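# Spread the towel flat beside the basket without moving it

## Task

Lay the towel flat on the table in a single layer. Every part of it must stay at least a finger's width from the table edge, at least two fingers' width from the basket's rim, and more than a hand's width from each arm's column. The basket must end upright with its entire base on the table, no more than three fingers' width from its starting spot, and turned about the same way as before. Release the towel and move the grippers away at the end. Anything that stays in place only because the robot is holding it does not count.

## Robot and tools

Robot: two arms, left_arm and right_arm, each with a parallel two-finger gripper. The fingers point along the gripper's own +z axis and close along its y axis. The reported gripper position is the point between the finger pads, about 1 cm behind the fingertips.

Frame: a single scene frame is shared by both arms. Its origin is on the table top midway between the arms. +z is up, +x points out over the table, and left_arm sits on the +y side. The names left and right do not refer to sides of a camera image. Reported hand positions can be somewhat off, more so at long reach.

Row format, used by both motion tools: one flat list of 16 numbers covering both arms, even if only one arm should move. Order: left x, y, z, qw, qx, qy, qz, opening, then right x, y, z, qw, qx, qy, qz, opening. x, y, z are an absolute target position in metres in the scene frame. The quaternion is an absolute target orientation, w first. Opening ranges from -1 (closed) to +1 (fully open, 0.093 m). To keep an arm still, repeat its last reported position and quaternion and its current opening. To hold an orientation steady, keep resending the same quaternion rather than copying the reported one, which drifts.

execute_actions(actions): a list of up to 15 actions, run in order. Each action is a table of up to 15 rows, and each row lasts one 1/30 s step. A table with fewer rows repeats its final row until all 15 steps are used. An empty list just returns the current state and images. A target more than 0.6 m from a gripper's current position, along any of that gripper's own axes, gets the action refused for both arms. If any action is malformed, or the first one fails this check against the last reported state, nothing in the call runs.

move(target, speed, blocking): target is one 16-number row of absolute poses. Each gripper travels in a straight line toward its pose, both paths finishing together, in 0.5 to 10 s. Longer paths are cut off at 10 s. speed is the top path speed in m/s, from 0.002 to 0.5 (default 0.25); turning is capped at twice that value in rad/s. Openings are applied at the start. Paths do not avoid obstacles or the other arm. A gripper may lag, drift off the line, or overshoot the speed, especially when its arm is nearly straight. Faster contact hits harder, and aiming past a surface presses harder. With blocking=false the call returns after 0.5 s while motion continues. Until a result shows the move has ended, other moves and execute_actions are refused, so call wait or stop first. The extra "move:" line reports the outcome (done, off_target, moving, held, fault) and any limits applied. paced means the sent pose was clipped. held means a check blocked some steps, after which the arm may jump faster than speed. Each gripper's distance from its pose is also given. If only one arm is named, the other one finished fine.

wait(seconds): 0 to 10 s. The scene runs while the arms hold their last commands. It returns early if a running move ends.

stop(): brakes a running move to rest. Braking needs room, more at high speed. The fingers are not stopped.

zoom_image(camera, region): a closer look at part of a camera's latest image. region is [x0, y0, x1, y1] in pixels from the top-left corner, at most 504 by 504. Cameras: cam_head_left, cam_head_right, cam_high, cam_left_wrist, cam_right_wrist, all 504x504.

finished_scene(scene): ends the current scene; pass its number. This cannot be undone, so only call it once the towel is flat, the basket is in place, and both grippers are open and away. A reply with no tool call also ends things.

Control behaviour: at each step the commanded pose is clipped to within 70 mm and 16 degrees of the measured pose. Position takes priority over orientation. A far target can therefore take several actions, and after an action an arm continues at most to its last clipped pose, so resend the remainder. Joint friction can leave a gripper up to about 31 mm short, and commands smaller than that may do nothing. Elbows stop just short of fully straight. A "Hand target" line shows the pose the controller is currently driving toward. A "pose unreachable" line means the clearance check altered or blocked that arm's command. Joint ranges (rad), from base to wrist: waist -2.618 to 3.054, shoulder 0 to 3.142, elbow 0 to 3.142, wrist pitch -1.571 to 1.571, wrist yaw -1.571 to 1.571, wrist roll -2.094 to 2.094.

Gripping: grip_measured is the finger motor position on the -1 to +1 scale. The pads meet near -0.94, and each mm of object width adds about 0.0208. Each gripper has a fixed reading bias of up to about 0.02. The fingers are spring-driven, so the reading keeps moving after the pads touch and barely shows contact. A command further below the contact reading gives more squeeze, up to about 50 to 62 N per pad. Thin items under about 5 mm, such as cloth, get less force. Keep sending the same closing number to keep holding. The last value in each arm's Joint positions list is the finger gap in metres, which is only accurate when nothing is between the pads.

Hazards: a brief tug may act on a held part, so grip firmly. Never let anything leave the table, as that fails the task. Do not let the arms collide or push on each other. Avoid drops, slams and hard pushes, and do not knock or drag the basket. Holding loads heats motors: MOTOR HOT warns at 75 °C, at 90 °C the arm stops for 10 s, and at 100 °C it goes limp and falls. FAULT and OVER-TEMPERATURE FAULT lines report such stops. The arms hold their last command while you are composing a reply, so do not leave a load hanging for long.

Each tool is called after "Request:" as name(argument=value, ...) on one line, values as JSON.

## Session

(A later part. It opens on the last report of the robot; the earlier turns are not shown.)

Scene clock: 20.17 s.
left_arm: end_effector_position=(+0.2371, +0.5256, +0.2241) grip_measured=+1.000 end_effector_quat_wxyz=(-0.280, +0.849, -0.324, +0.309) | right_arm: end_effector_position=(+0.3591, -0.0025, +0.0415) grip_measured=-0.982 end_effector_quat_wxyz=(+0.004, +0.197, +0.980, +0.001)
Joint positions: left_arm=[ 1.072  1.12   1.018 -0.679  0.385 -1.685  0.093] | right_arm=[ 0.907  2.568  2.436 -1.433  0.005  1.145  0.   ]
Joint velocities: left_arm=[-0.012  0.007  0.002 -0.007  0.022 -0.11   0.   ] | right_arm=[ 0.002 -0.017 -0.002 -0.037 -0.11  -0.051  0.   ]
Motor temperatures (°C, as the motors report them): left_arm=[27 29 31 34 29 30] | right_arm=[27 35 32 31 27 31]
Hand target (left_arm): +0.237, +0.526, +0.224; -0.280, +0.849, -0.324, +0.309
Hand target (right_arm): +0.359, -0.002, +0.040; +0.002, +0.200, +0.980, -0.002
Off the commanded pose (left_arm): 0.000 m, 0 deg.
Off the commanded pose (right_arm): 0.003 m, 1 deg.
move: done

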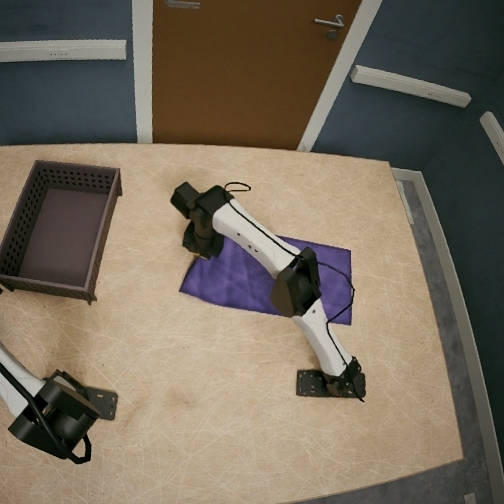

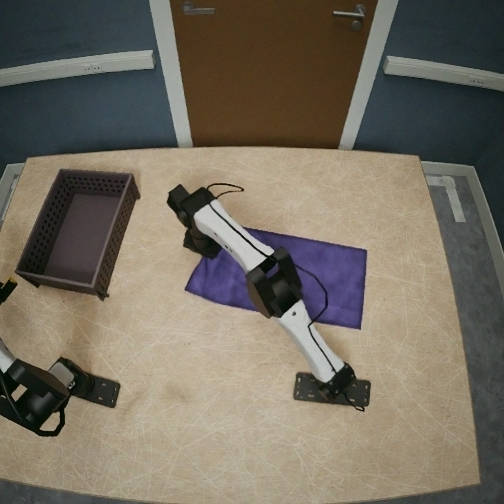

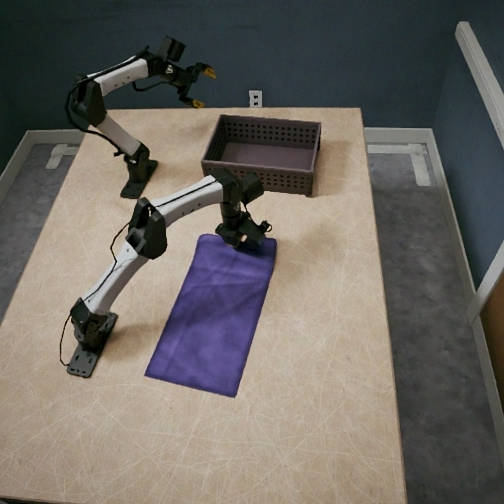

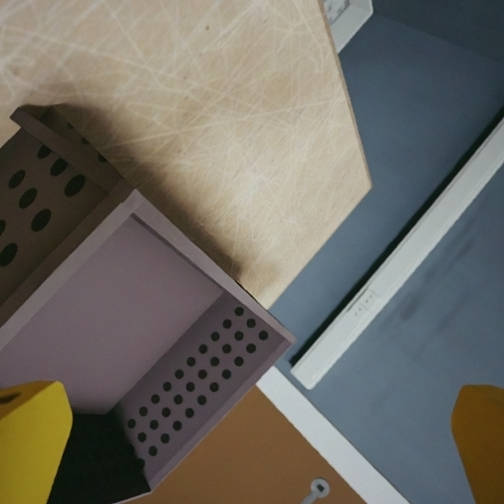

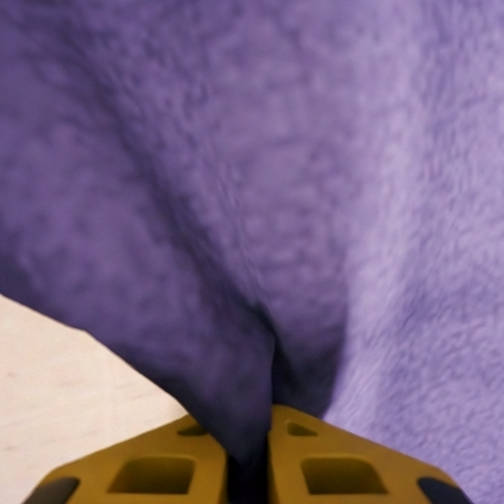

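Request:
move(target=[0.2371,0.5256,0.2241,-0.28,0.849,-0.324,0.309,1,0.36,0.01,0.02,0,0.2,0.98,0,-1], speed=0.08)

Request:
move(target=[0.2371,0.5256,0.2241,-0.28,0.849,-0.324,0.309,1,0.36,0.02,0.1,0,0.2,0.98,0,1], speed=0.1)

Request:
move(target=[0.2371,0.5256,0.2241,-0.28,0.849,-0.324,0.309,1,0.3,-0.55,0.22,0.1,0.2,0.97,0,1])

Scene clock: 21.43 s.
left_arm: end_effector_position=(+0.2371, +0.5256, +0.2241) grip_measured=+1.000 end_effector_quat_wxyz=(-0.280, +0.849, -0.324, +0.309) | right_arm: end_effector_position=(+0.3610, -0.0007, +0.0205) grip_measured=-0.982 end_effector_quat_wxyz=(-0.003, +0.204, +0.979, -0.008)
Joint positions: left_arm=[ 1.072  1.12   1.018 -0.679  0.385 -1.685  0.093] | right_arm=[ 0.907  2.621  2.452 -1.419  0.005  1.159  0.   ]
Joint velocities: left_arm=[-0.002 -0.027 -0.017  0.022 -0.081 -0.066  0.   ] | right_arm=[ 0.002 -0.007 -0.007 -0.007  0.037  0.037  0.   ]
Motor temperatures (°C, as the motors report them): left_arm=[27 29 32 34 29 30] | right_arm=[27 36 32 31 27 31]
Hand target (left_arm): +0.237, +0.526, +0.224; -0.280, +0.849, -0.324, +0.309
Hand target (right_arm): +0.359, +0.010, +0.020; +0.000, +0.200, +0.980, +0.000
Off the commanded pose (left_arm): 0.000 m, 0 deg.
Off the commanded pose (right_arm): 0.011 m, 1 deg.
move: off_target (right_arm)

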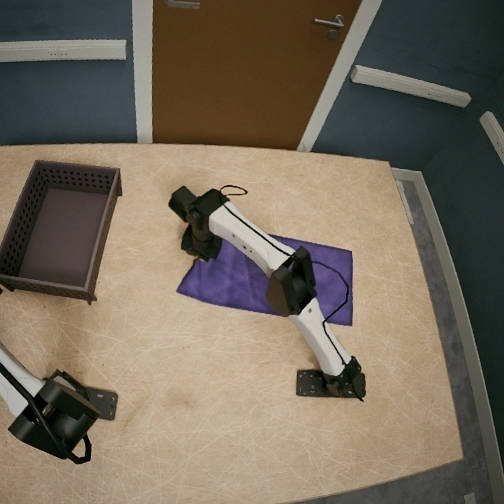

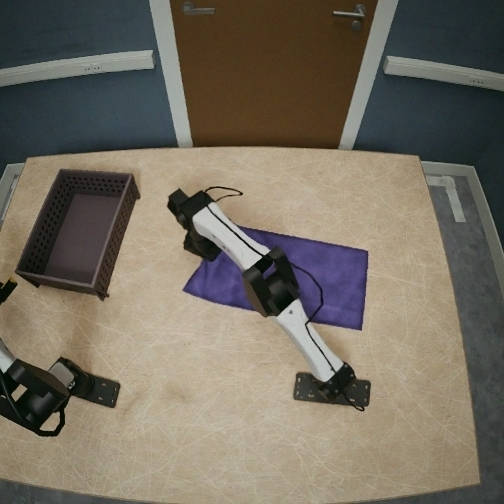

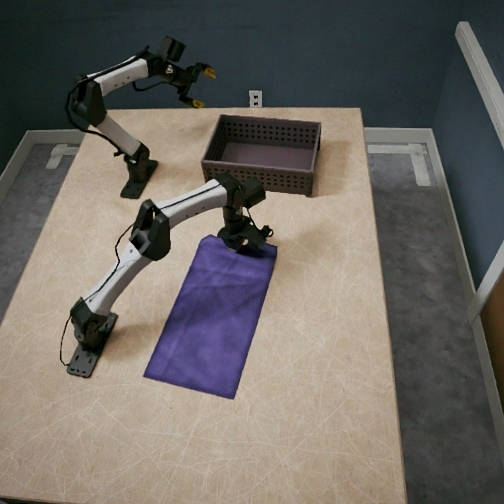

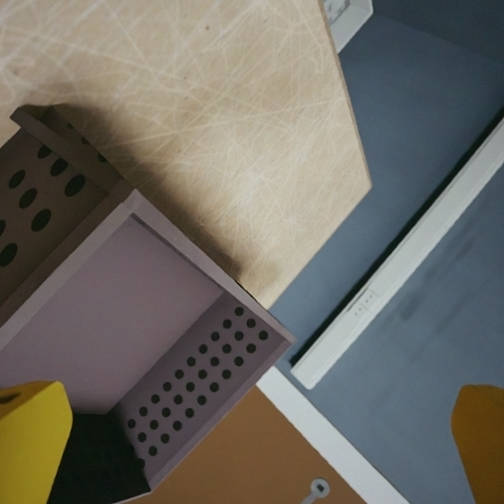

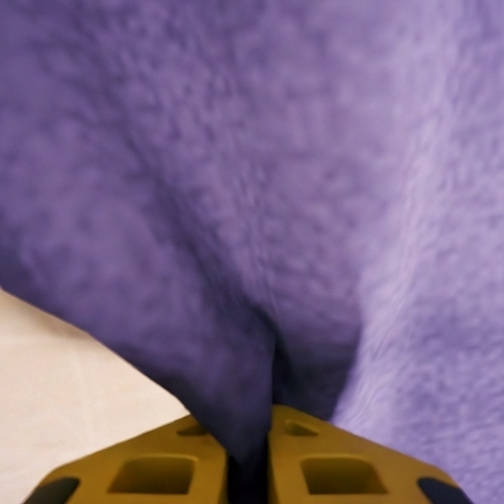

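Scene clock: 22.67 s.
left_arm: end_effector_position=(+0.2371, +0.5256, +0.2241) grip_measured=+1.000 end_effector_quat_wxyz=(-0.280, +0.849, -0.324, +0.309) | right_arm: end_effector_position=(+0.3642, +0.0159, +0.0904) grip_measured=+0.994 end_effector_quat_wxyz=(+0.032, +0.201, +0.978, +0.041)
Joint positions: left_arm=[ 1.072  1.12   1.018 -0.679  0.385 -1.685  0.093] | right_arm=[ 0.926  2.605  2.701 -1.563  0.005  1.173  0.093]
Joint velocities: left_arm=[ 0.007  0.002 -0.002 -0.037  0.051 -0.022  0.   ] | right_arm=[ 0.012  0.032 -0.007  0.007  0.022 -0.037  0.001]
Motor temperatures (°C, as the motors report them): left_arm=[27 29 32 34 29 30] | right_arm=[27 36 33 31 27 31]
Hand target (left_arm): +0.237, +0.526, +0.224; -0.280, +0.849, -0.324, +0.309
Hand target (right_arm): +0.361, +0.021, +0.099; +0.035, +0.199, +0.978, +0.050
Off the commanded pose (left_arm): 0.000 m, 0 deg.
Off the commanded pose (right_arm): 0.011 m, 6 deg.
joint sent to its limit (right arm) — the command would take joint 4 (wrist pitch) past its lower limit, so that joint was sent only as far as its limit.
move: off_target (right_arm)

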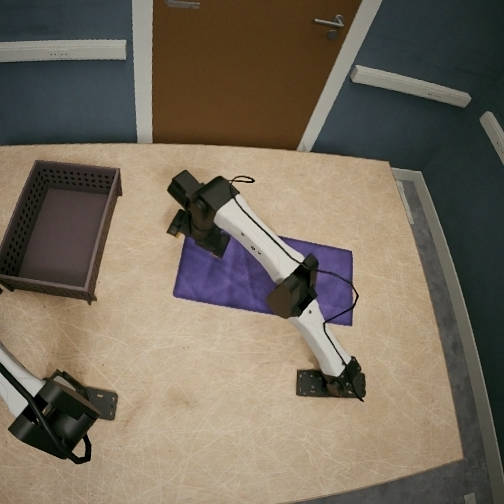

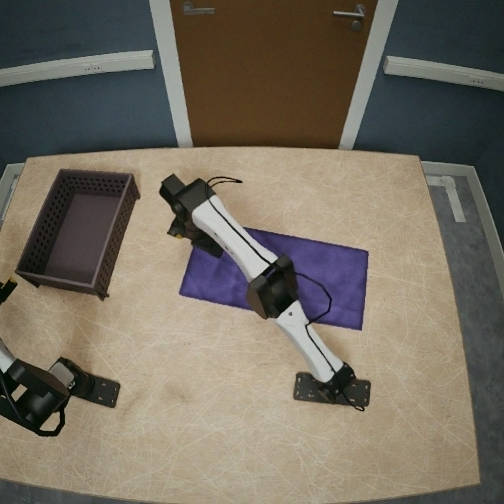

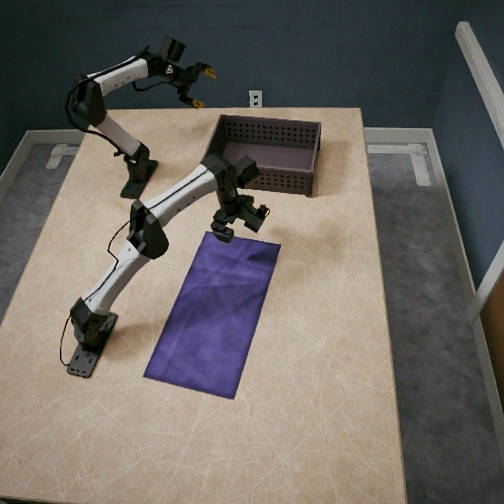

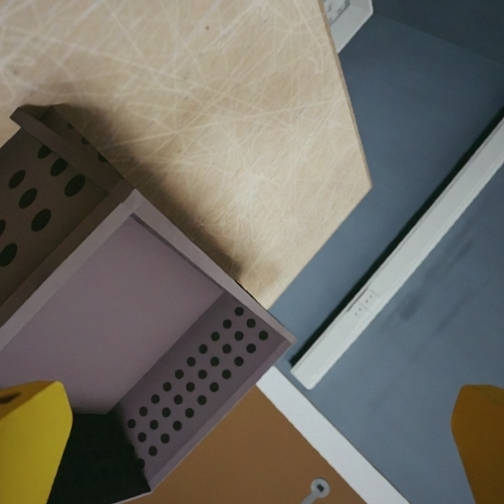

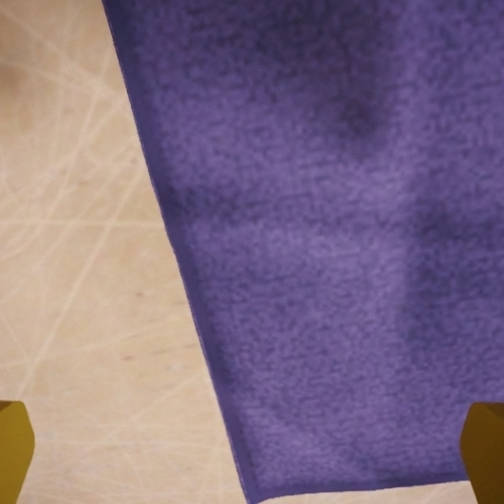

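Scene clock: 25.73 s.
left_arm: end_effector_position=(+0.2371, +0.5256, +0.2241) grip_measured=+1.000 end_effector_quat_wxyz=(-0.280, +0.849, -0.324, +0.309) | right_arm: end_effector_position=(+0.3080, -0.5466, +0.2211) grip_measured=+0.994 end_effector_quat_wxyz=(+0.102, +0.206, +0.973, +0.013)
Joint positions: left_arm=[ 1.072  1.12   1.018 -0.679  0.385 -1.685  0.093] | right_arm=[-0.482  1.869  2.006 -1.533 -0.109 -0.212  0.093]
Joint velocities: left_arm=[ 0.002  0.017 -0.017  0.051  0.037 -0.007  0.   ] | right_arm=[-0.007  0.007  0.002  0.037  0.007 -0.037  0.001]
Motor temperatures (°C, as the motors report them): left_arm=[27 29 32 35 29 30] | right_arm=[27 37 33 31 27 31]
Hand target (left_arm): +0.237, +0.526, +0.224; -0.280, +0.849, -0.324, +0.309
Hand target (right_arm): +0.311, -0.547, +0.221; +0.101, +0.203, +0.974, +0.018
Off the commanded pose (left_arm): 0.000 m, 0 deg.
Off the commanded pose (right_arm): 0.009 m, 2 deg.
move: done

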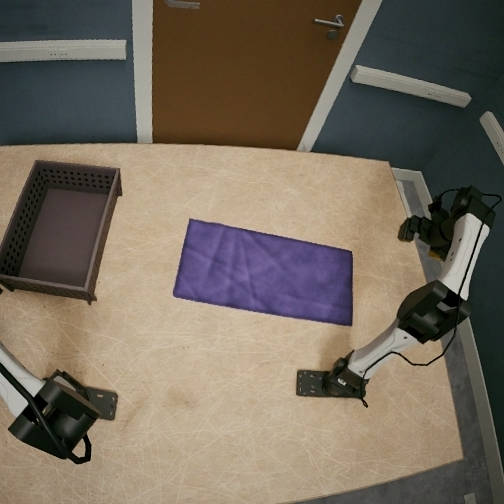

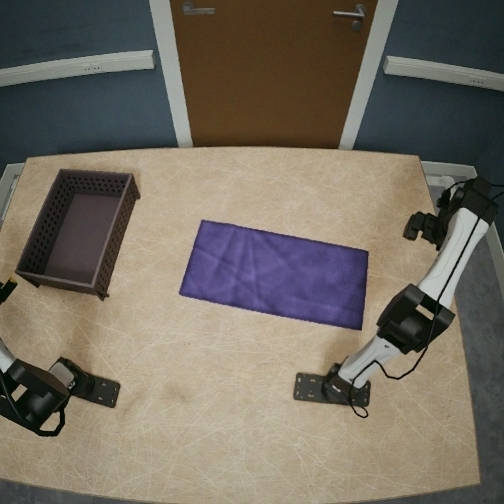

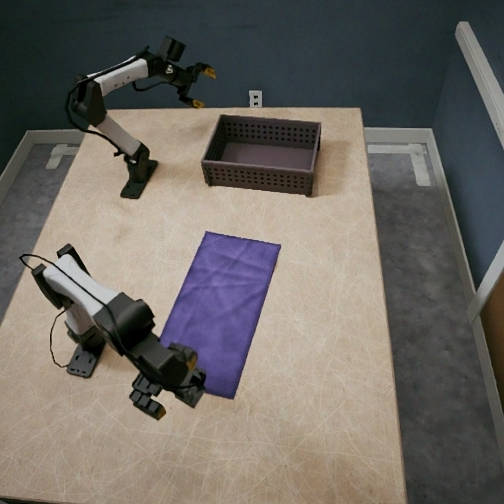

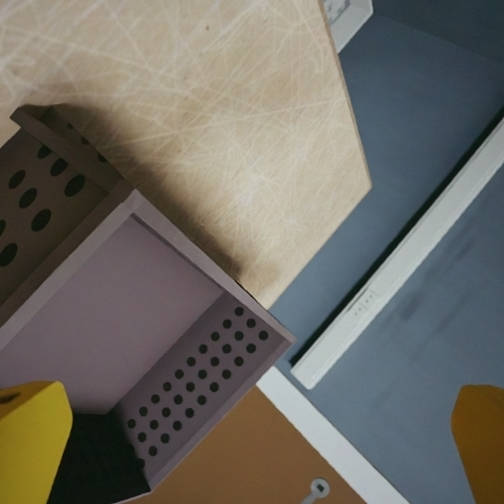

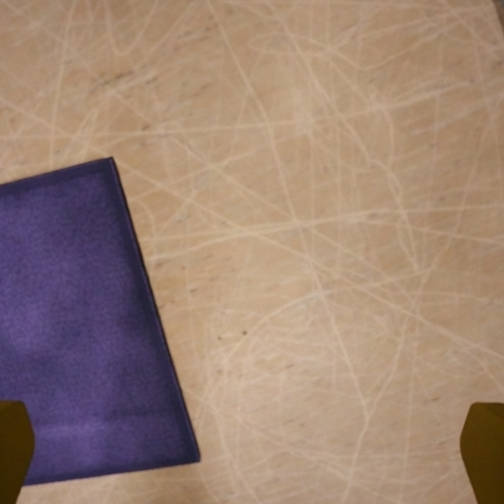

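Request:
finished_scene(scene=1)

The scene is finished: the task was done.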